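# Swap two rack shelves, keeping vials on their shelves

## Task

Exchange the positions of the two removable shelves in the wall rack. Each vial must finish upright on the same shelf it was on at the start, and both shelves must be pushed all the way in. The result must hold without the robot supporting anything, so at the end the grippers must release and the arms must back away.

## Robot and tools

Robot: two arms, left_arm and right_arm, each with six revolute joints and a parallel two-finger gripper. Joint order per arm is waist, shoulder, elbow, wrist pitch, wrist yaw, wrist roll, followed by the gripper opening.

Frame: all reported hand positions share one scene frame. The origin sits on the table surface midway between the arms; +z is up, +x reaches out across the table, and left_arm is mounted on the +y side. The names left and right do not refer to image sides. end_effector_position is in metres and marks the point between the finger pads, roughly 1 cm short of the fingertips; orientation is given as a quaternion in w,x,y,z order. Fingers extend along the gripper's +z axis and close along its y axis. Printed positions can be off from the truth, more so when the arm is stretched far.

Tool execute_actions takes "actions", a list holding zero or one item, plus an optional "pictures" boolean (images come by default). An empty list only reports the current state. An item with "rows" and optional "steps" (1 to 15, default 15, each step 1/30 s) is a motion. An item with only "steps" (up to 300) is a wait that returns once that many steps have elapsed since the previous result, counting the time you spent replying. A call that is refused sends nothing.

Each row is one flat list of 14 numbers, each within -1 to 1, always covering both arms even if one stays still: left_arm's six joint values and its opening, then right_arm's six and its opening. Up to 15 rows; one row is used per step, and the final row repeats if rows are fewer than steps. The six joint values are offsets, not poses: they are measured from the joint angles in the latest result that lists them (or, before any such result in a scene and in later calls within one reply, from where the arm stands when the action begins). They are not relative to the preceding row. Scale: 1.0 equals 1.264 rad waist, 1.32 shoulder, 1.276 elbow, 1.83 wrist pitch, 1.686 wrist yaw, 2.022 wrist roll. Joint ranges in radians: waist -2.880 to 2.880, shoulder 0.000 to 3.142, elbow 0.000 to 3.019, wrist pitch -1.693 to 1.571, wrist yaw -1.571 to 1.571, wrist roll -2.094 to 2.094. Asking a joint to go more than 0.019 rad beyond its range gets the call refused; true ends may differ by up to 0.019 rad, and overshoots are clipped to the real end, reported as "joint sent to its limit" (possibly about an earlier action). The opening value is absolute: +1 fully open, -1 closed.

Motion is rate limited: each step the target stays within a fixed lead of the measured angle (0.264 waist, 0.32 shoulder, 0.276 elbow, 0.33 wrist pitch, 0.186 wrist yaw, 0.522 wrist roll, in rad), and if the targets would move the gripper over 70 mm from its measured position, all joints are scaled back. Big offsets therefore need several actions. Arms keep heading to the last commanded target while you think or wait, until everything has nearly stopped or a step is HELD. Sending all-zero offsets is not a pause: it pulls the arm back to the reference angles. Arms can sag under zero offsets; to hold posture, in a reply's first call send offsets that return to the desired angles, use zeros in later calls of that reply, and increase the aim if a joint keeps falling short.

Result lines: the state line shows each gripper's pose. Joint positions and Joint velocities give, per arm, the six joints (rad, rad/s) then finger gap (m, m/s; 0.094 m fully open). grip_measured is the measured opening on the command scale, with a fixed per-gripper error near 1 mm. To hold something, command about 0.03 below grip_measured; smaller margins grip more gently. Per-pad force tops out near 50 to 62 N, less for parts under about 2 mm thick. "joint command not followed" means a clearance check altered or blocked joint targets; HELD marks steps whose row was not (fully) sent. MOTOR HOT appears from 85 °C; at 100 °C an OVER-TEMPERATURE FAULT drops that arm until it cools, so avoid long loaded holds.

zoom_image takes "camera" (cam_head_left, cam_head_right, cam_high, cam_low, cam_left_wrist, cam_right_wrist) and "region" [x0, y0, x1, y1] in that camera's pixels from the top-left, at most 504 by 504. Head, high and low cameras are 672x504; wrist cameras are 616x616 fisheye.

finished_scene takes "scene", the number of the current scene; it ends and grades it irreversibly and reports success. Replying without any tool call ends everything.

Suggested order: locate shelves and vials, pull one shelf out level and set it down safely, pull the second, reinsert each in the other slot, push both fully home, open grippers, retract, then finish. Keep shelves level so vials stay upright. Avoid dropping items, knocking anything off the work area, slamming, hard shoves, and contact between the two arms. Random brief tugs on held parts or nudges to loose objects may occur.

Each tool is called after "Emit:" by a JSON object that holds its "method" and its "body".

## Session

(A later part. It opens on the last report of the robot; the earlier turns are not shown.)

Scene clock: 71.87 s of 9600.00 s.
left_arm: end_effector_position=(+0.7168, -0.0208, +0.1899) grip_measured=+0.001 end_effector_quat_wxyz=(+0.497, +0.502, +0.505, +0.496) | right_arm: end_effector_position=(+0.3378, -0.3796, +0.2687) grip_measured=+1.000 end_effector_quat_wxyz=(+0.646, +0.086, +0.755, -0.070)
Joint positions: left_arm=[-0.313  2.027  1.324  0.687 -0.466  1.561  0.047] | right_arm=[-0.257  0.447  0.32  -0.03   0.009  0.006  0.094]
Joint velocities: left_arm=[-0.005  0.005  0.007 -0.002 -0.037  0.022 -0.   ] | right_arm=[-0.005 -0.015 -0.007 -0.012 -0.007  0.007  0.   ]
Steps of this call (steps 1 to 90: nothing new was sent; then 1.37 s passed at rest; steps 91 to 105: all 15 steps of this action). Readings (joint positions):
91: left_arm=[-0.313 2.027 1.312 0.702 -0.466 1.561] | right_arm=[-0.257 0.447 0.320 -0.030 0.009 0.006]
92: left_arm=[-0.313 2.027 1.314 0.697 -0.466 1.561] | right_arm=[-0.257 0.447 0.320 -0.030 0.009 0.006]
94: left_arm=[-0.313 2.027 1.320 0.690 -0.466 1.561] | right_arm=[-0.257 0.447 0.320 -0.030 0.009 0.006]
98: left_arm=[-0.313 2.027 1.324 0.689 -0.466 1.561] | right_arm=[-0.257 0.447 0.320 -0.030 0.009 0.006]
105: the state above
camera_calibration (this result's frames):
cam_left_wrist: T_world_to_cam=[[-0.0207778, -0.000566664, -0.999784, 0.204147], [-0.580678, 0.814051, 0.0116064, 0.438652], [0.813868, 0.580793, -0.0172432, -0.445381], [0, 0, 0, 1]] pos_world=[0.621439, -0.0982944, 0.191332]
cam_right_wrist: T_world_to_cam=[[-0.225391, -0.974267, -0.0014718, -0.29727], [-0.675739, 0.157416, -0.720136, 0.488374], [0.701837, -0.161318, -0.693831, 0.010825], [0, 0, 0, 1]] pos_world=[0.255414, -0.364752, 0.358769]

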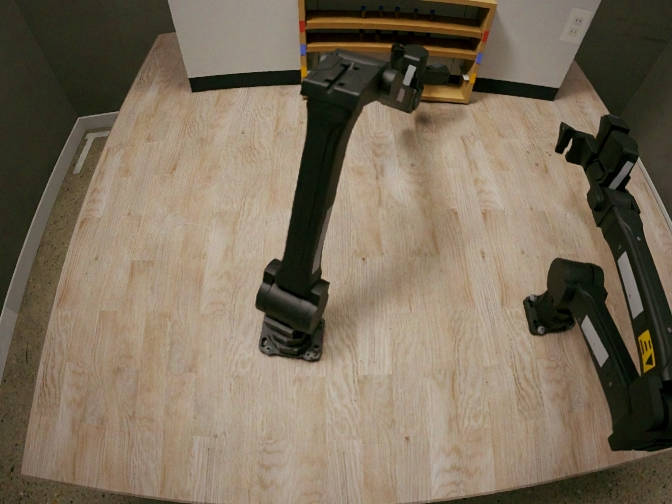

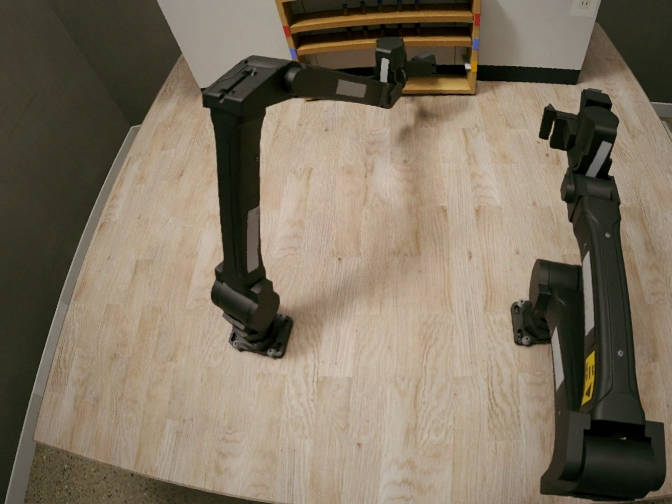

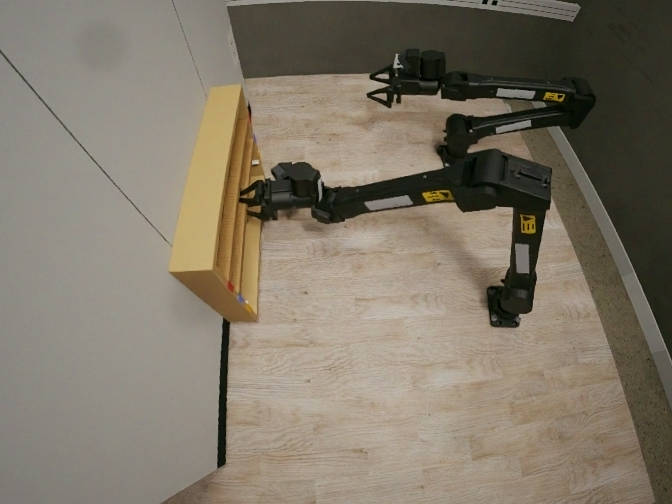

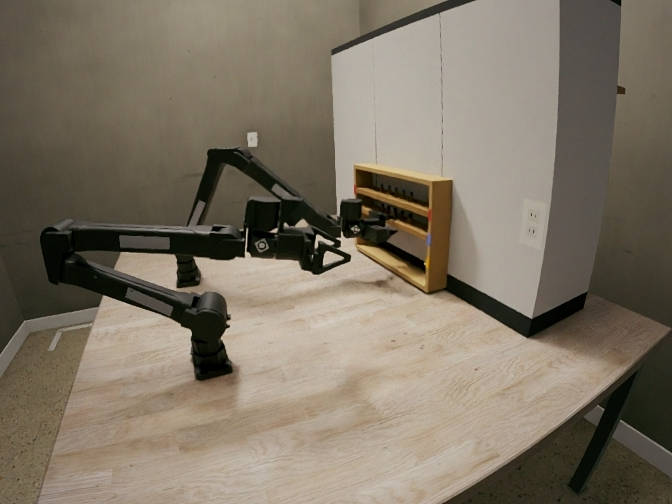

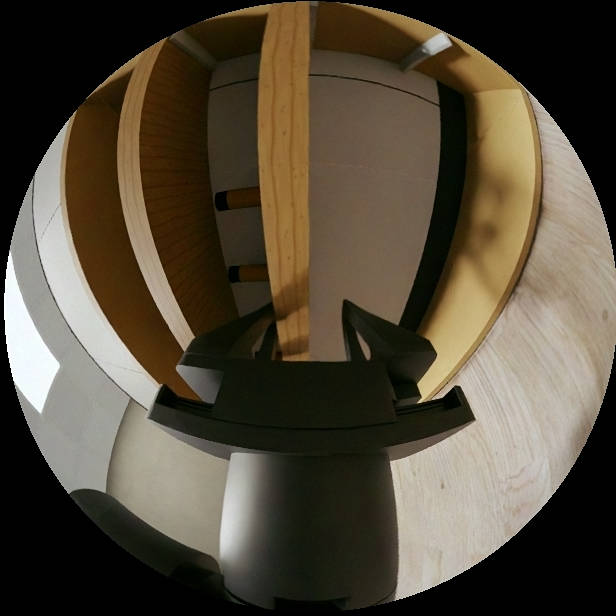

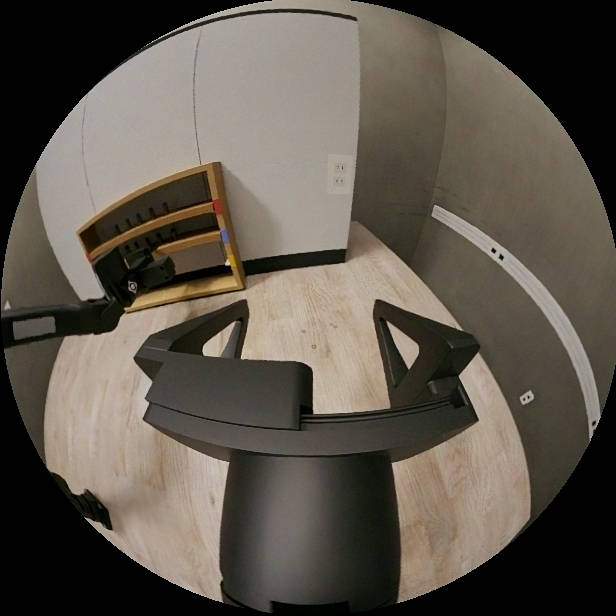

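Emit:
{"method": "execute_actions", "body": {"actions": [{"rows":[[0,-0.014,0.03,0,0,0,0,0,0,0,0,0,0,1]]}]}}

Scene clock: 75.27 s of 9600.00 s.
left_arm: end_effector_position=(+0.7168, -0.0208, +0.1899) grip_measured=+0.001 end_effector_quat_wxyz=(+0.497, +0.502, +0.505, +0.496) | right_arm: end_effector_position=(+0.3378, -0.3796, +0.2687) grip_measured=+1.000 end_effector_quat_wxyz=(+0.646, +0.086, +0.755, -0.070)
Joint positions: left_arm=[-0.313  2.027  1.324  0.687 -0.466  1.561  0.047] | right_arm=[-0.257  0.447  0.32  -0.03   0.009  0.006  0.094]
Joint velocities: left_arm=[ 0.005 -0.005  0.007  0.002  0.022  0.037  0.001] | right_arm=[-0.015 -0.005  0.002 -0.002 -0.022 -0.051  0.   ]
Steps of this call (steps 1 to 15: the robot went on to your last target; steps 16 to 87: nothing new was sent; steps 88 to 102: all 15 steps of this action). Readings (joint positions):
88: left_arm=[-0.313 2.027 1.324 0.687 -0.466 1.561] | right_arm=[-0.257 0.447 0.320 -0.030 0.009 0.006]
89: left_arm=[-0.313 2.027 1.324 0.687 -0.466 1.561] | right_arm=[-0.257 0.447 0.320 -0.030 0.009 0.006]
91: left_arm=[-0.313 2.027 1.324 0.687 -0.466 1.561] | right_arm=[-0.257 0.447 0.320 -0.030 0.009 0.006]
95: left_arm=[-0.313 2.027 1.324 0.687 -0.466 1.561] | right_arm=[-0.257 0.447 0.320 -0.030 0.009 0.006]
102: the state above
camera_calibration (this result's frames):
cam_left_wrist: T_world_to_cam=[[-0.0207778, -0.000566664, -0.999784, 0.204147], [-0.580678, 0.814051, 0.0116064, 0.438652], [0.813868, 0.580793, -0.0172432, -0.445381], [0, 0, 0, 1]] pos_world=[0.621439, -0.0982944, 0.191332]
cam_right_wrist: T_world_to_cam=[[-0.225391, -0.974267, -0.0014718, -0.29727], [-0.675739, 0.157416, -0.720136, 0.488374], [0.701837, -0.161318, -0.693831, 0.010825], [0, 0, 0, 1]] pos_world=[0.255414, -0.364752, 0.358769]

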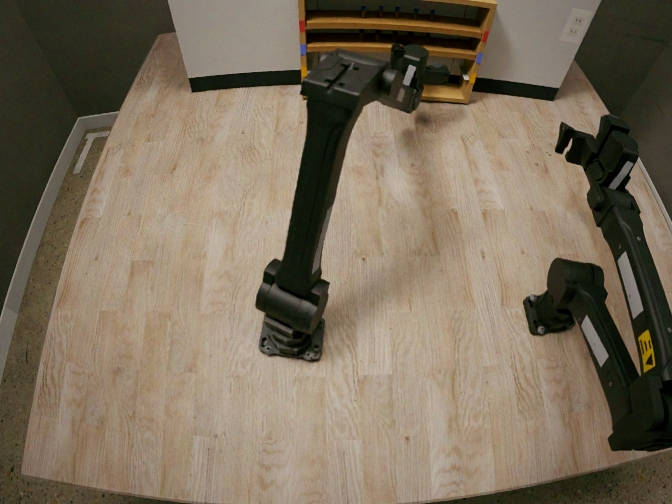

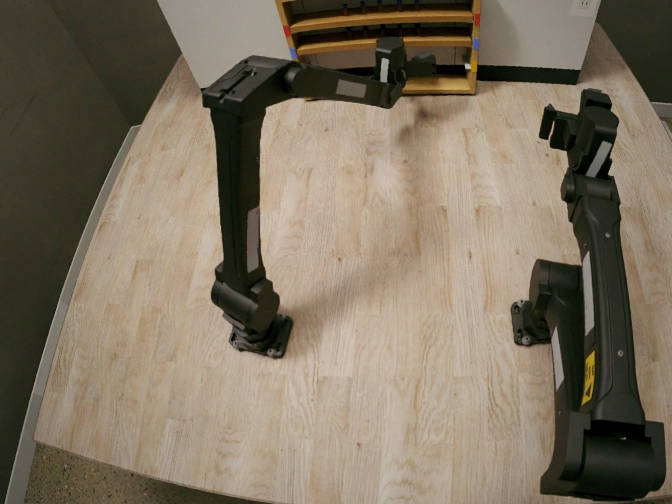

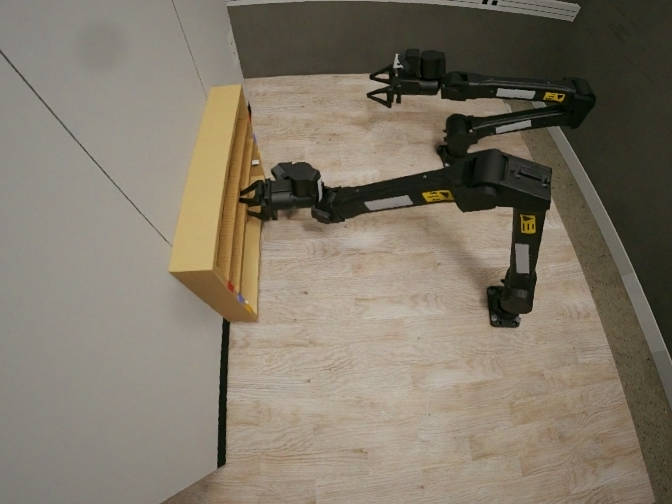

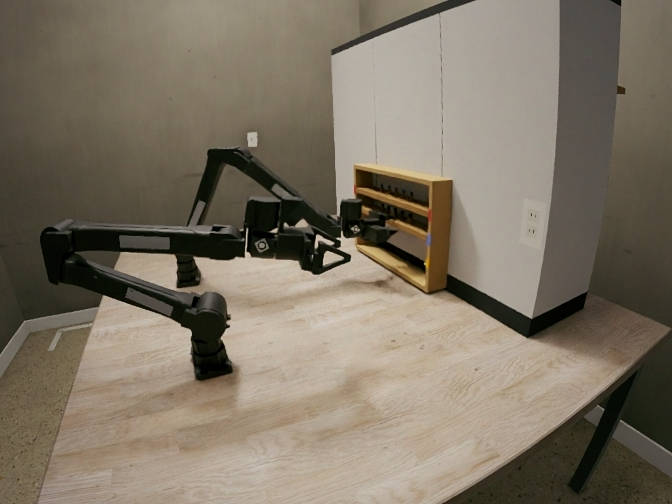

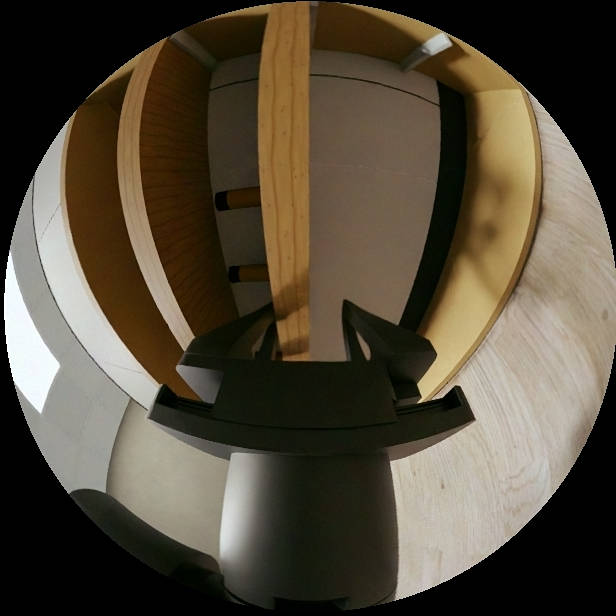

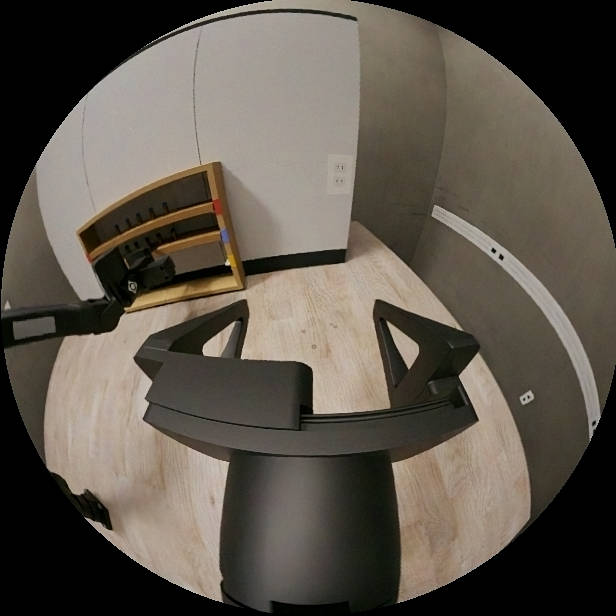

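Deadband. Push harder.

Emit:
{"method": "execute_actions", "body": {"actions": [{"rows":[[0,-0.014,0.062,0,0,0,0,0,0,0,0,0,0,1]]}]}}

Scene clock: 78.57 s of 9600.00 s.
left_arm: end_effector_position=(+0.7238, -0.0243, +0.2069) grip_measured=+0.001 end_effector_quat_wxyz=(+0.507, +0.491, +0.501, +0.500) | right_arm: end_effector_position=(+0.3378, -0.3796, +0.2687) grip_measured=+1.000 end_effector_quat_wxyz=(+0.646, +0.086, +0.755, -0.070)
Joint positions: left_arm=[-0.313  2.026  1.356  0.687 -0.466  1.561  0.047] | right_arm=[-0.257  0.447  0.32  -0.03   0.009  0.006  0.094]
Joint velocities: left_arm=[-0.005 -0.005  0.007  0.002 -0.081 -0.022 -0.001] | right_arm=[-0.005 -0.005 -0.022  0.007  0.037  0.081  0.   ]
Steps of this call (steps 1 to 15: the robot went on to your last target; steps 16 to 84: nothing new was sent; steps 85 to 99: all 15 steps of this action). Readings (joint positions):
85: left_arm=[-0.313 2.027 1.326 0.687 -0.466 1.561] | right_arm=[-0.257 0.447 0.320 -0.030 0.009 0.006]
86: left_arm=[-0.313 2.027 1.330 0.687 -0.466 1.561] | right_arm=[-0.257 0.447 0.320 -0.030 0.009 0.006]
88: left_arm=[-0.313 2.027 1.340 0.687 -0.466 1.561] | right_arm=[-0.257 0.447 0.320 -0.030 0.009 0.006]
92: left_arm=[-0.313 2.026 1.355 0.687 -0.466 1.561] | right_arm=[-0.257 0.447 0.320 -0.030 0.009 0.006]
99: the state above
camera_calibration (this result's frames):
cam_left_wrist: T_world_to_cam=[[0.00822903, -0.0150516, -0.999853, 0.199996], [-0.580599, 0.814011, -0.0170325, 0.451156], [0.814148, 0.580654, -0.00204045, -0.452066], [0, 0, 0, 1]] pos_world=[0.628343, -0.101742, 0.206728]
cam_right_wrist: T_world_to_cam=[[-0.225391, -0.974267, -0.0014718, -0.29727], [-0.675739, 0.157416, -0.720136, 0.488374], [0.701837, -0.161318, -0.693831, 0.010825], [0, 0, 0, 1]] pos_world=[0.255414, -0.364752, 0.358769]

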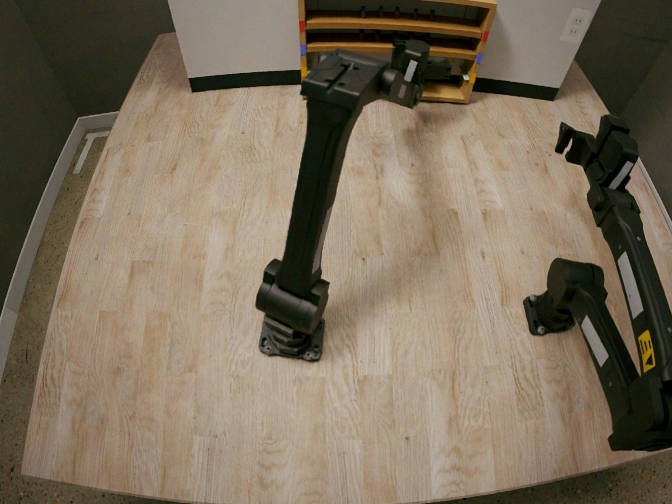

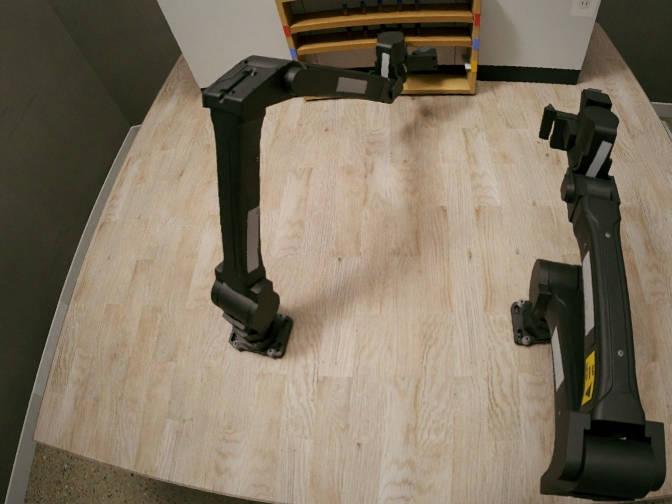

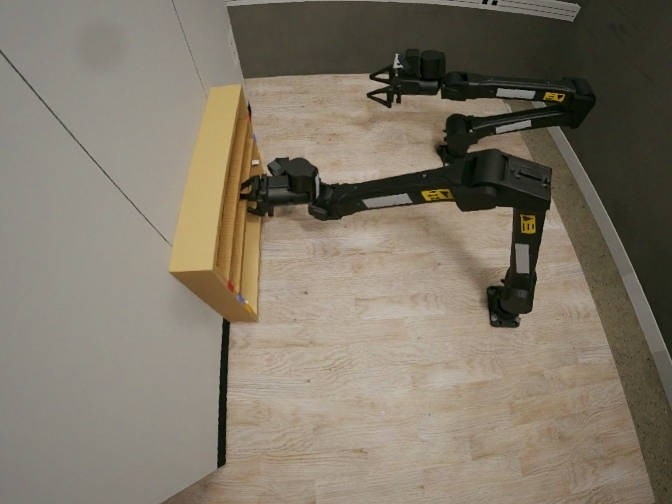

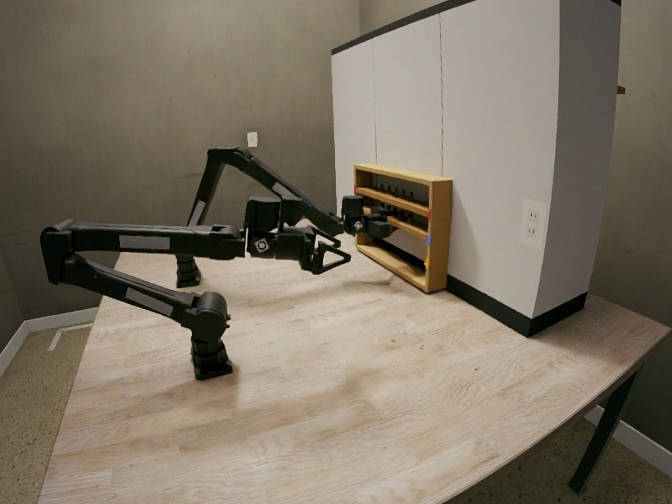

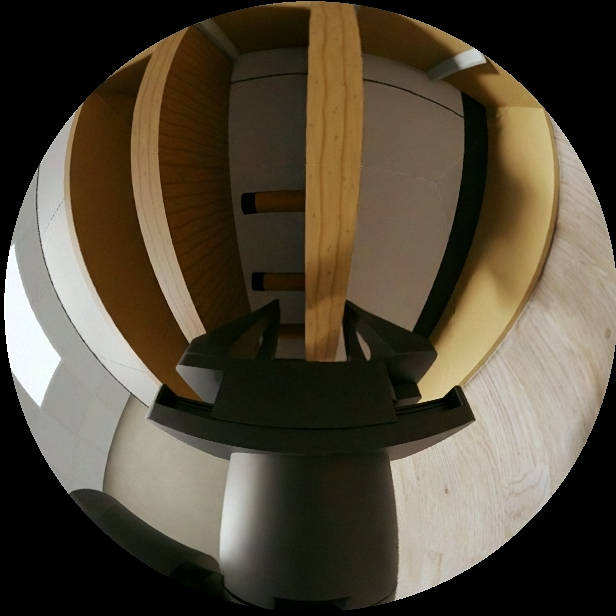

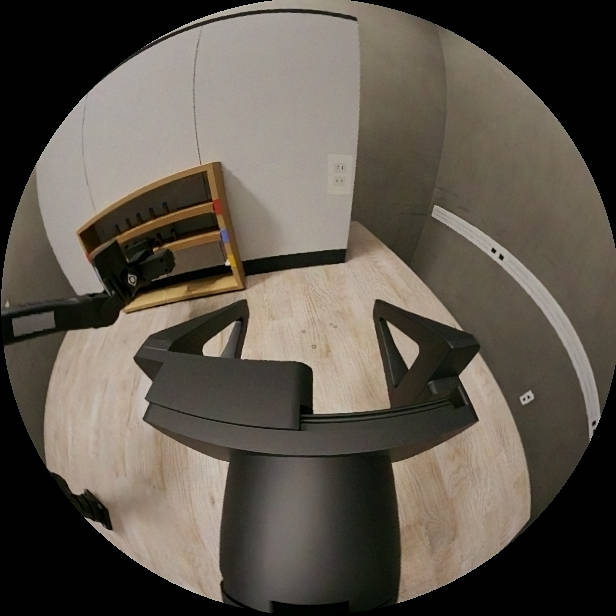

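Emit:
{"method": "execute_actions", "body": {"actions": [{"rows":[[-0.014,0,0.03,-0.015,-0.008,0,0,0,0,0,0,0,0,1]]}]}}

Emit:
{"method": "zoom_image", "body": {"camera": "cam_left_wrist", "region": [200, 240, 420, 390]}}

Scene clock: 84.83 s of 9600.00 s.
left_arm: end_effector_position=(+0.7216, -0.0285, +0.2016) grip_measured=+0.001 end_effector_quat_wxyz=(+0.499, +0.498, +0.504, +0.498) | right_arm: end_effector_position=(+0.3378, -0.3796, +0.2687) grip_measured=+1.000 end_effector_quat_wxyz=(+0.646, +0.086, +0.755, -0.070)
Joint positions: left_arm=[-0.321  2.027  1.356  0.665 -0.475  1.561  0.047] | right_arm=[-0.257  0.447  0.32  -0.03   0.009  0.006  0.094]
Joint velocities: left_arm=[ 0.005 -0.005  0.007 -0.007 -0.022 -0.066  0.   ] | right_arm=[-0.015 -0.005 -0.017 -0.002 -0.051  0.11   0.   ]
Steps of this call (steps 1 to 15: the robot went on to your last target; steps 16 to 90: nothing new was sent; then 2.77 s passed at rest; steps 91 to 105: all 15 steps of this action). Readings (joint positions):
91: left_arm=[-0.314 2.026 1.356 0.684 -0.470 1.561] | right_arm=[-0.257 0.447 0.320 -0.030 0.009 0.006]
92: left_arm=[-0.314 2.026 1.356 0.677 -0.473 1.561] | right_arm=[-0.257 0.447 0.320 -0.030 0.009 0.006]
94: left_arm=[-0.316 2.027 1.356 0.669 -0.475 1.561] | right_arm=[-0.257 0.447 0.320 -0.030 0.009 0.006]
98: left_arm=[-0.320 2.027 1.356 0.665 -0.475 1.561] | right_arm=[-0.257 0.447 0.320 -0.030 0.009 0.006]
105: the state above
camera_calibration (this result's frames):
cam_left_wrist: T_world_to_cam=[[-0.0118732, -0.00496618, -0.999917, 0.209438], [-0.581983, 0.813196, 0.00287175, 0.450178], [0.813114, 0.581969, -0.0125454, -0.444933], [0, 0, 0, 1]] pos_world=[0.626264, -0.106106, 0.202546]
cam_right_wrist: T_world_to_cam=[[-0.225391, -0.974267, -0.0014718, -0.29727], [-0.675739, 0.157416, -0.720136, 0.488374], [0.701837, -0.161318, -0.693831, 0.010825], [0, 0, 0, 1]] pos_world=[0.255414, -0.364752, 0.358769]

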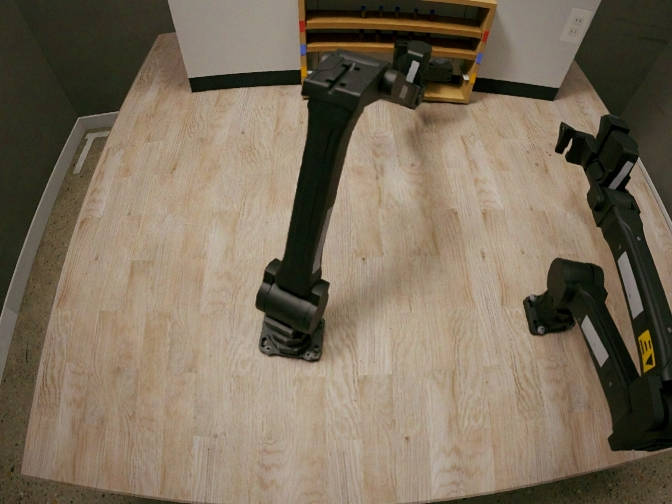

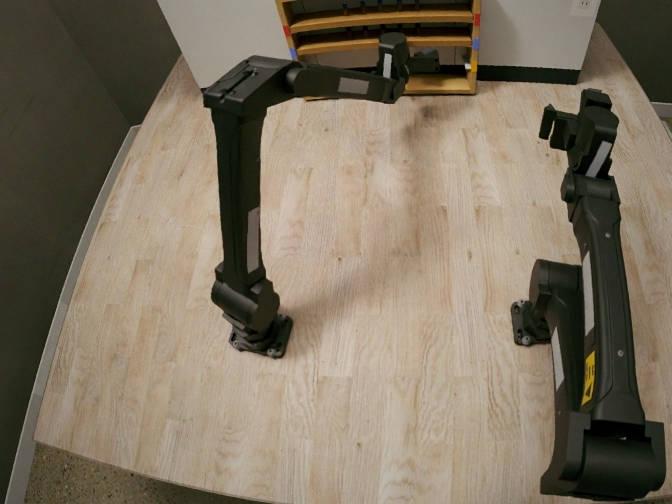

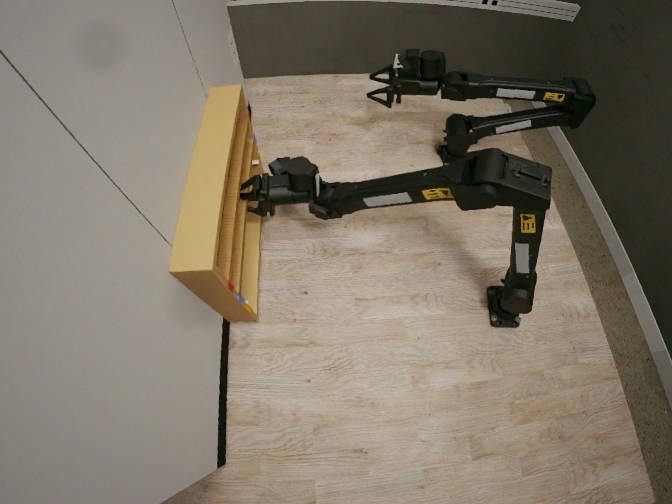

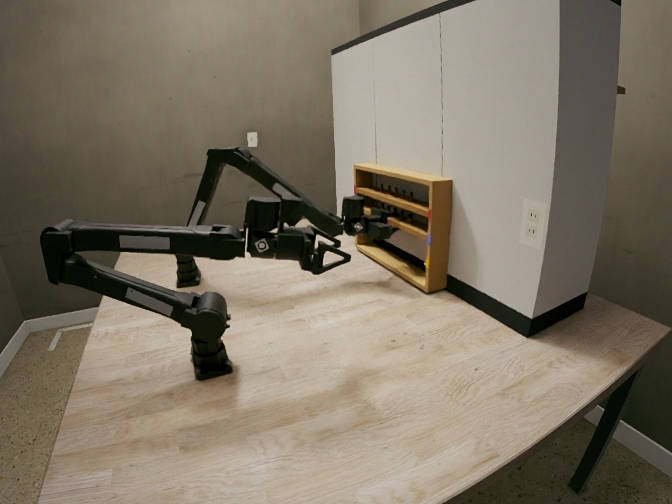

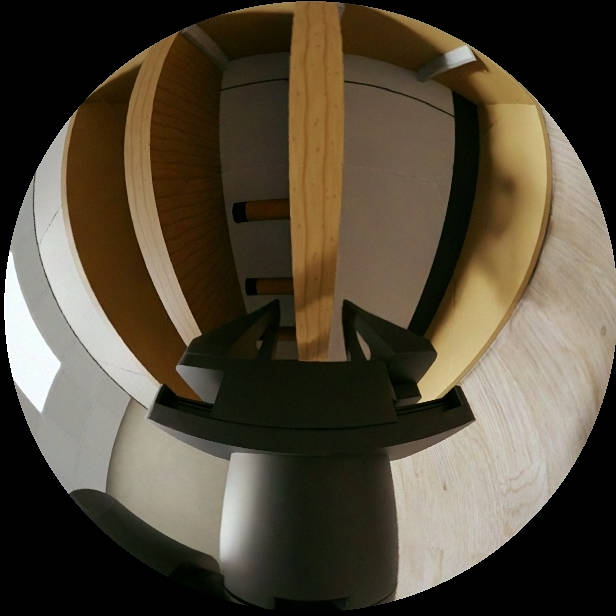

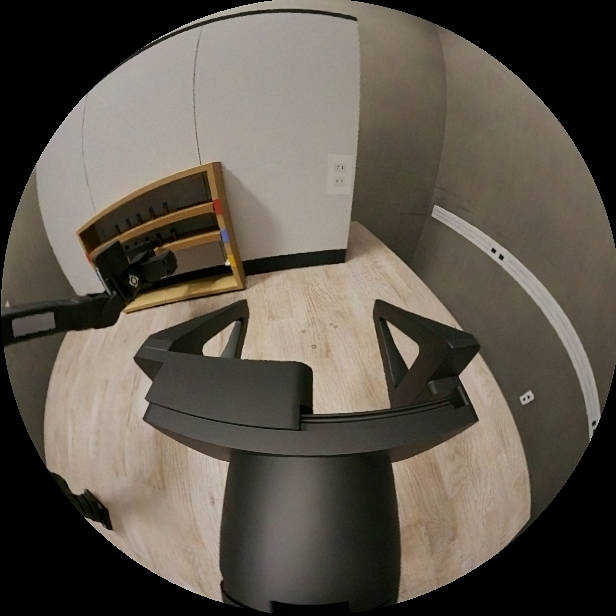

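Region (200, 240, 420, 390) of cam_left_wrist's 616x616 image, scaled by 2.291, with more detail than that image has; it fills the top 344 rows of this view, and the rest is white.

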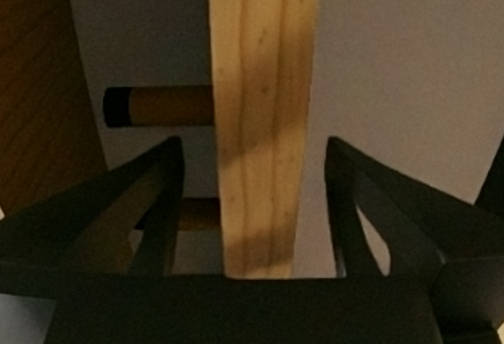

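Close.

Emit:
{"method": "execute_actions", "body": {"actions": [{"rows":[[0,0,0.03,0,0,0,-0.3,0,0,0,0,0,0,1],[0,0,0.03,0,0,0,-0.3,0,0,0,0,0,0,1],[0,0,0.03,0,0,0,-0.3,0,0,0,0,0,0,1],[0,0,0.03,0,0,0,-0.5,0,0,0,0,0,0,1],[0,0,0.03,0,0,0,-0.5,0,0,0,0,0,0,1],[0,0,0.03,0,0,0,-0.5,0,0,0,0,0,0,1],[0,0,0.03,0,0,0,-0.6,0,0,0,0,0,0,1],[0,0,0.03,0,0,0,-0.6,0,0,0,0,0,0,1],[0,0,0.03,0,0,0,-0.66,0,0,0,0,0,0,1]]}]}}

Scene clock: 88.23 s of 9600.00 s.
left_arm: end_effector_position=(+0.7216, -0.0285, +0.2013) grip_measured=-0.627 end_effector_quat_wxyz=(+0.499, +0.498, +0.504, +0.498) | right_arm: end_effector_position=(+0.3378, -0.3796, +0.2687) grip_measured=+1.000 end_effector_quat_wxyz=(+0.646, +0.086, +0.755, -0.070)
Joint positions: left_arm=[-0.321  2.027  1.356  0.665 -0.476  1.561  0.018] | right_arm=[-0.257  0.447  0.32  -0.03   0.009  0.006  0.094]
Joint velocities: left_arm=[-0.015 -0.005 -0.022 -0.027  0.007 -0.037  0.   ] | right_arm=[-0.015  0.015 -0.022 -0.007  0.007 -0.066  0.   ]
Steps of this call (steps 1 to 15: the robot went on to your last target; steps 16 to 87: nothing new was sent; steps 88 to 102: all 15 steps of this action). Readings (joint positions):
88: left_arm=[-0.321 2.027 1.356 0.665 -0.475 1.561] | right_arm=[-0.257 0.447 0.320 -0.030 0.009 0.006]
89: left_arm=[-0.321 2.027 1.356 0.665 -0.475 1.561] | right_arm=[-0.257 0.447 0.320 -0.030 0.009 0.006]
91: left_arm=[-0.321 2.027 1.356 0.665 -0.475 1.561] | right_arm=[-0.257 0.447 0.320 -0.030 0.009 0.006]
95: left_arm=[-0.321 2.027 1.356 0.665 -0.475 1.561] | right_arm=[-0.257 0.447 0.320 -0.030 0.009 0.006]
102: the state above
camera_calibration (this result's frames):
cam_left_wrist: T_world_to_cam=[[-0.0122102, -0.0047956, -0.999914, 0.209399], [-0.582292, 0.812973, 0.00321146, 0.450298], [0.812888, 0.582282, -0.012719, -0.44478], [0, 0, 0, 1]] pos_world=[0.626318, -0.106089, 0.202277]
cam_right_wrist: T_world_to_cam=[[-0.225391, -0.974267, -0.0014718, -0.29727], [-0.675739, 0.157416, -0.720136, 0.488374], [0.701837, -0.161318, -0.693831, 0.010825], [0, 0, 0, 1]] pos_world=[0.255414, -0.364752, 0.358769]

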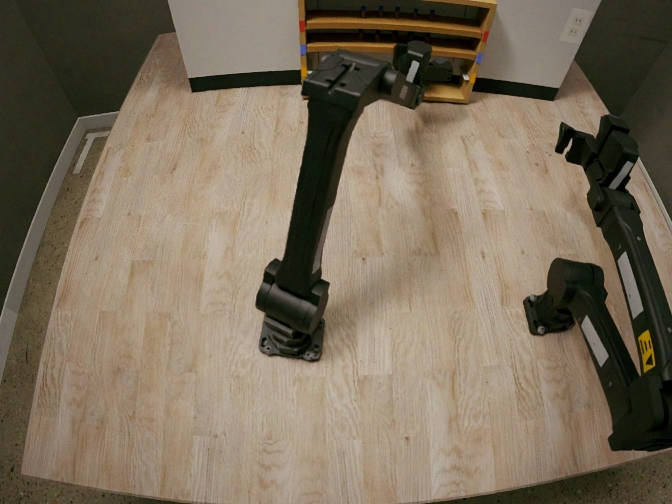

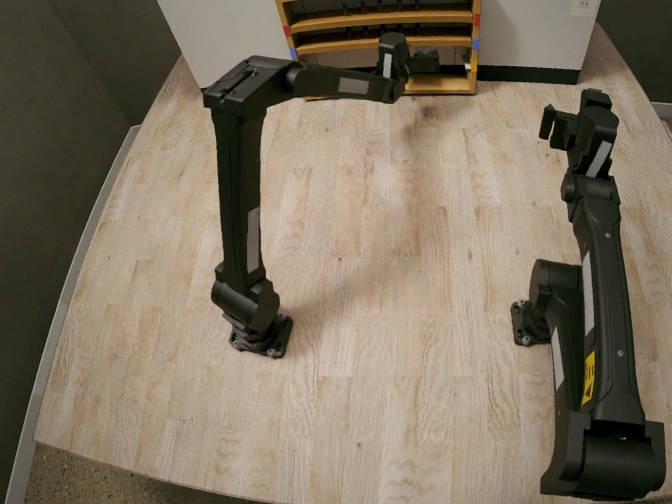

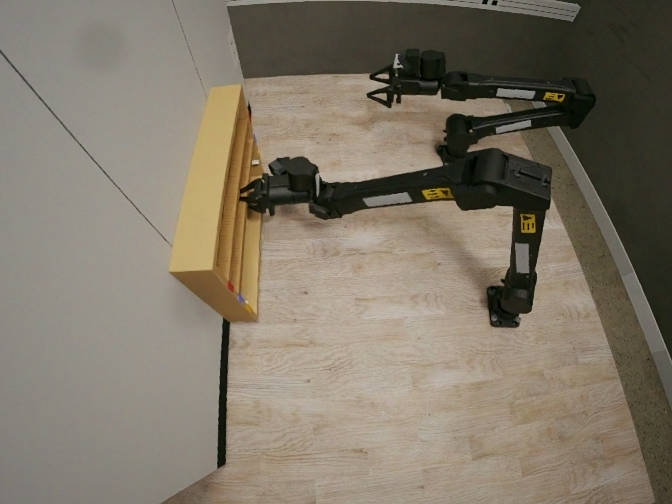

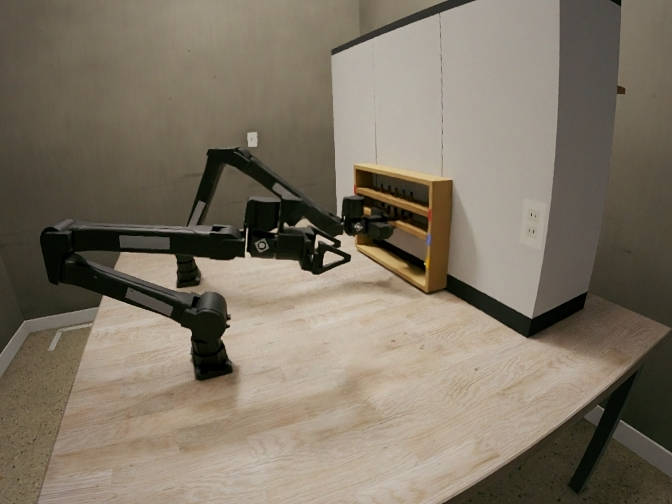

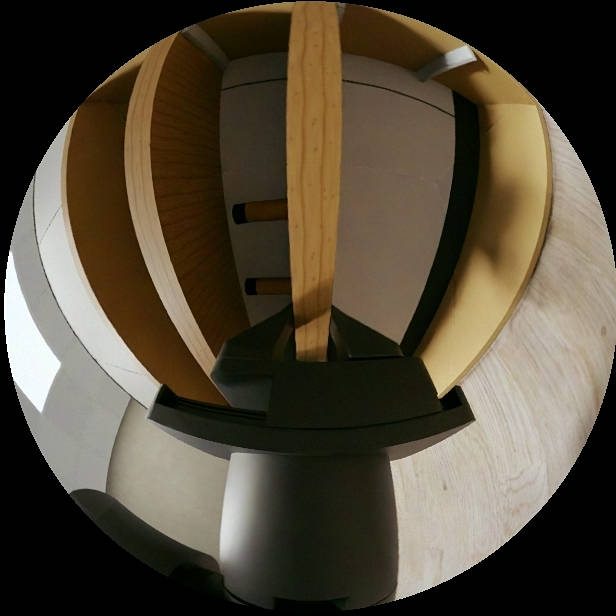

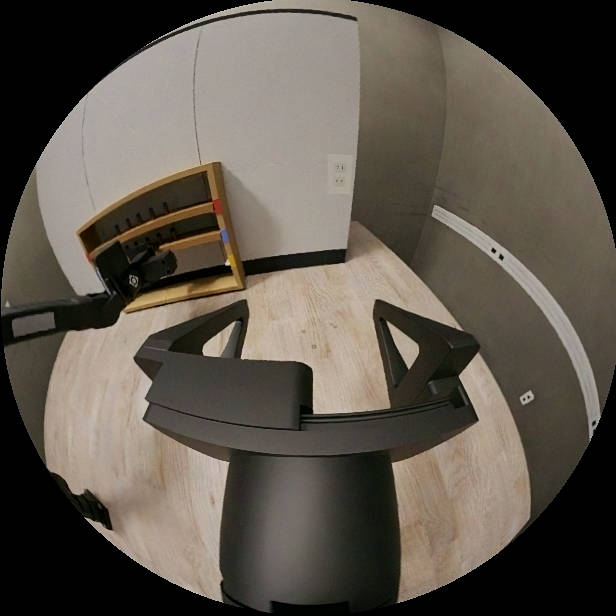

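Emit:
{"method": "execute_actions", "body": {"actions": [{"rows":[[-0.006,-0.014,0.022,0.002,-0.002,0,-0.66,0,0,0,0,0,0,1],[-0.008,-0.018,0.016,0.004,-0.003,0,-0.66,0,0,0,0,0,0,1],[-0.01,-0.023,0.008,0.006,-0.004,0,-0.66,0,0,0,0,0,0,1],[-0.013,-0.028,-0.001,0.009,-0.006,0,-0.66,0,0,0,0,0,0,1],[-0.015,-0.033,-0.01,0.012,-0.008,0,-0.66,0,0,0,0,0,0,1],[-0.018,-0.039,-0.02,0.015,-0.01,0,-0.66,0,0,0,0,0,0,1],[-0.02,-0.044,-0.03,0.018,-0.012,0,-0.66,0,0,0,0,0,0,1],[-0.023,-0.05,-0.04,0.021,-0.014,0,-0.66,0,0,0,0,0,0,1],[-0.026,-0.056,-0.05,0.024,-0.016,0,-0.66,0,0,0,0,0,0,1],[-0.028,-0.061,-0.06,0.027,-0.018,0,-0.66,0,0,0,0,0,0,1],[-0.031,-0.067,-0.07,0.03,-0.02,0,-0.66,0,0,0,0,0,0,1],[-0.033,-0.072,-0.08,0.033,-0.022,0,-0.66,0,0,0,0,0,0,1],[-0.035,-0.076,-0.088,0.036,-0.024,0,-0.66,0,0,0,0,0,0,1],[-0.037,-0.08,-0.094,0.038,-0.025,0,-0.66,0,0,0,0,0,0,1],[-0.038,-0.082,-0.098,0.04,-0.026,0,-0.66,0,0,0,0,0,0,1]]}], "pictures": false}}

Emit:
{"method": "execute_actions", "body": {"actions": [{"steps":15}]}}

Scene clock: 98.67 s of 9600.00 s.
left_arm: end_effector_position=(+0.6843, -0.0279, +0.2014) grip_measured=-0.627 end_effector_quat_wxyz=(+0.496, +0.498, +0.506, +0.500) | right_arm: end_effector_position=(+0.3378, -0.3796, +0.2687) grip_measured=+1.000 end_effector_quat_wxyz=(+0.646, +0.086, +0.755, -0.070)
Joint positions: left_arm=[-0.351  1.96   1.242  0.708 -0.513  1.561  0.018] | right_arm=[-0.257  0.447  0.32  -0.03   0.009  0.006  0.094]
Joint velocities: left_arm=[-0.112 -0.161 -0.291  0.105 -0.081 -0.007 -0.001] | right_arm=[-0.005  0.005 -0.002 -0.002 -0.022  0.007  0.   ]
Steps of this call (steps 1 to 15: the robot went on to your last target; steps 16 to 90: nothing new was sent; then 6.93 s passed at rest; steps 91 to 105: all 15 steps of this action). Readings (joint positions):
91: left_arm=[-0.321 2.027 1.356 0.665 -0.476 1.561] | right_arm=[-0.257 0.447 0.320 -0.030 0.009 0.006]
92: left_arm=[-0.321 2.027 1.356 0.665 -0.476 1.561] | right_arm=[-0.257 0.447 0.320 -0.030 0.009 0.006]
94: left_arm=[-0.322 2.026 1.356 0.665 -0.477 1.561] | right_arm=[-0.257 0.447 0.320 -0.030 0.009 0.006]
98: left_arm=[-0.326 2.014 1.332 0.676 -0.486 1.561] | right_arm=[-0.257 0.447 0.320 -0.030 0.009 0.006]
105: the state above

Scene clock: 99.17 s of 9600.00 s.
left_arm: end_effector_position=(+0.6789, -0.0295, +0.2014) grip_measured=-0.627 end_effector_quat_wxyz=(+0.497, +0.498, +0.506, +0.499) | right_arm: end_effector_position=(+0.3378, -0.3796, +0.2687) grip_measured=+1.000 end_effector_quat_wxyz=(+0.646, +0.086, +0.755, -0.070)
Joint positions: left_arm=[-0.358  1.952  1.228  0.715 -0.518  1.56   0.018] | right_arm=[-0.257  0.447  0.32  -0.03   0.009  0.006  0.094]
Joint velocities: left_arm=[-0.015 -0.015  0.002 -0.002 -0.007  0.022 -0.001] | right_arm=[-0.005 -0.005  0.007 -0.002 -0.037 -0.022  0.   ]
Steps of this call (steps 1 to 15: the robot went on to your last target). Readings (joint positions):
1: left_arm=[-0.354 1.956 1.235 0.711 -0.515 1.561] | right_arm=[-0.257 0.447 0.320 -0.030 0.009 0.006]
2: left_arm=[-0.356 1.953 1.231 0.713 -0.516 1.560] | right_arm=[-0.257 0.447 0.320 -0.030 0.009 0.006]
4: left_arm=[-0.358 1.952 1.228 0.715 -0.518 1.560] | right_arm=[-0.257 0.447 0.320 -0.030 0.009 0.006]
8: left_arm=[-0.358 1.952 1.228 0.715 -0.518 1.560] | right_arm=[-0.257 0.447 0.320 -0.030 0.009 0.006]
15: the state above
camera_calibration (this result's frames):
cam_left_wrist: T_world_to_cam=[[-0.0147179, -0.00391999, -0.999884, 0.210687], [-0.587236, 0.809397, 0.00547069, 0.429051], [0.809282, 0.587248, -0.0142146, -0.406557], [0, 0, 0, 1]] pos_world=[0.584074, -0.107697, 0.202536]
cam_right_wrist: T_world_to_cam=[[-0.225391, -0.974267, -0.0014718, -0.29727], [-0.675739, 0.157416, -0.720136, 0.488374], [0.701837, -0.161318, -0.693831, 0.010825], [0, 0, 0, 1]] pos_world=[0.255414, -0.364752, 0.358769]

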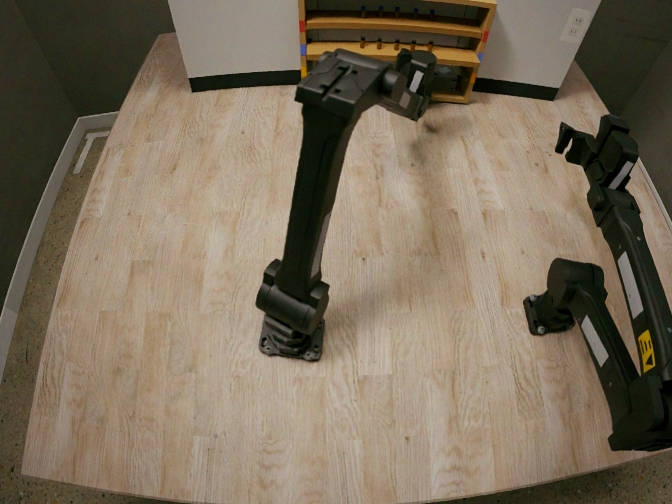

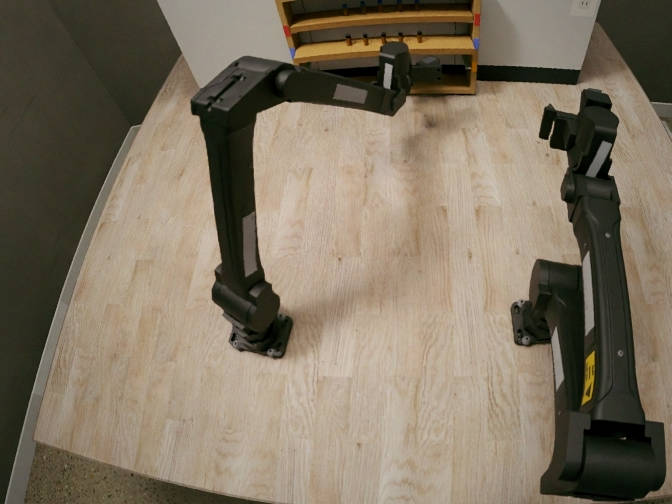

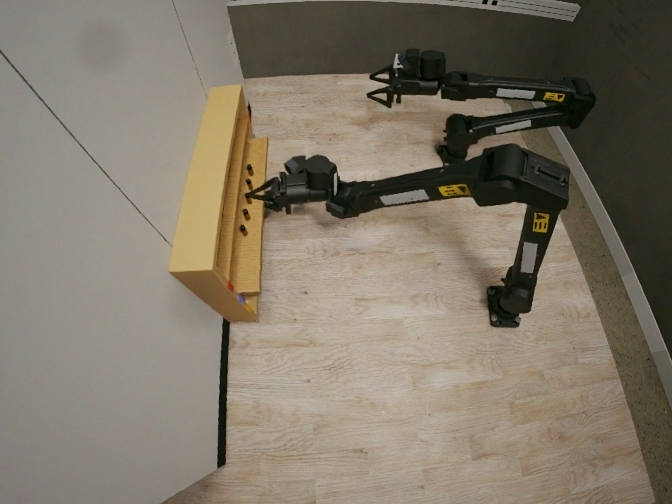

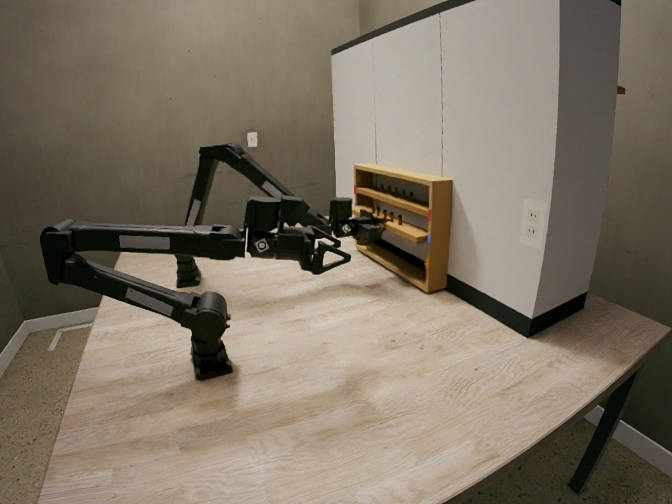

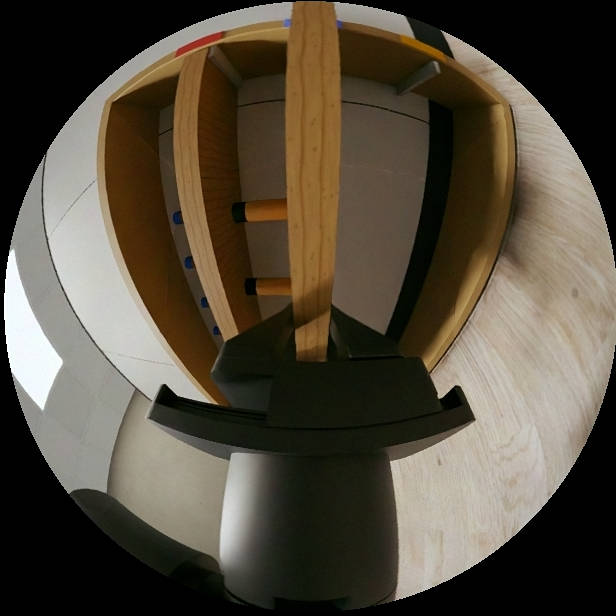

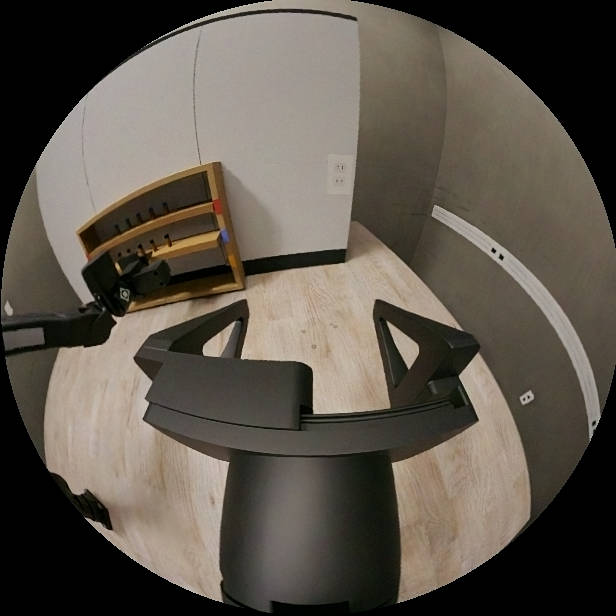

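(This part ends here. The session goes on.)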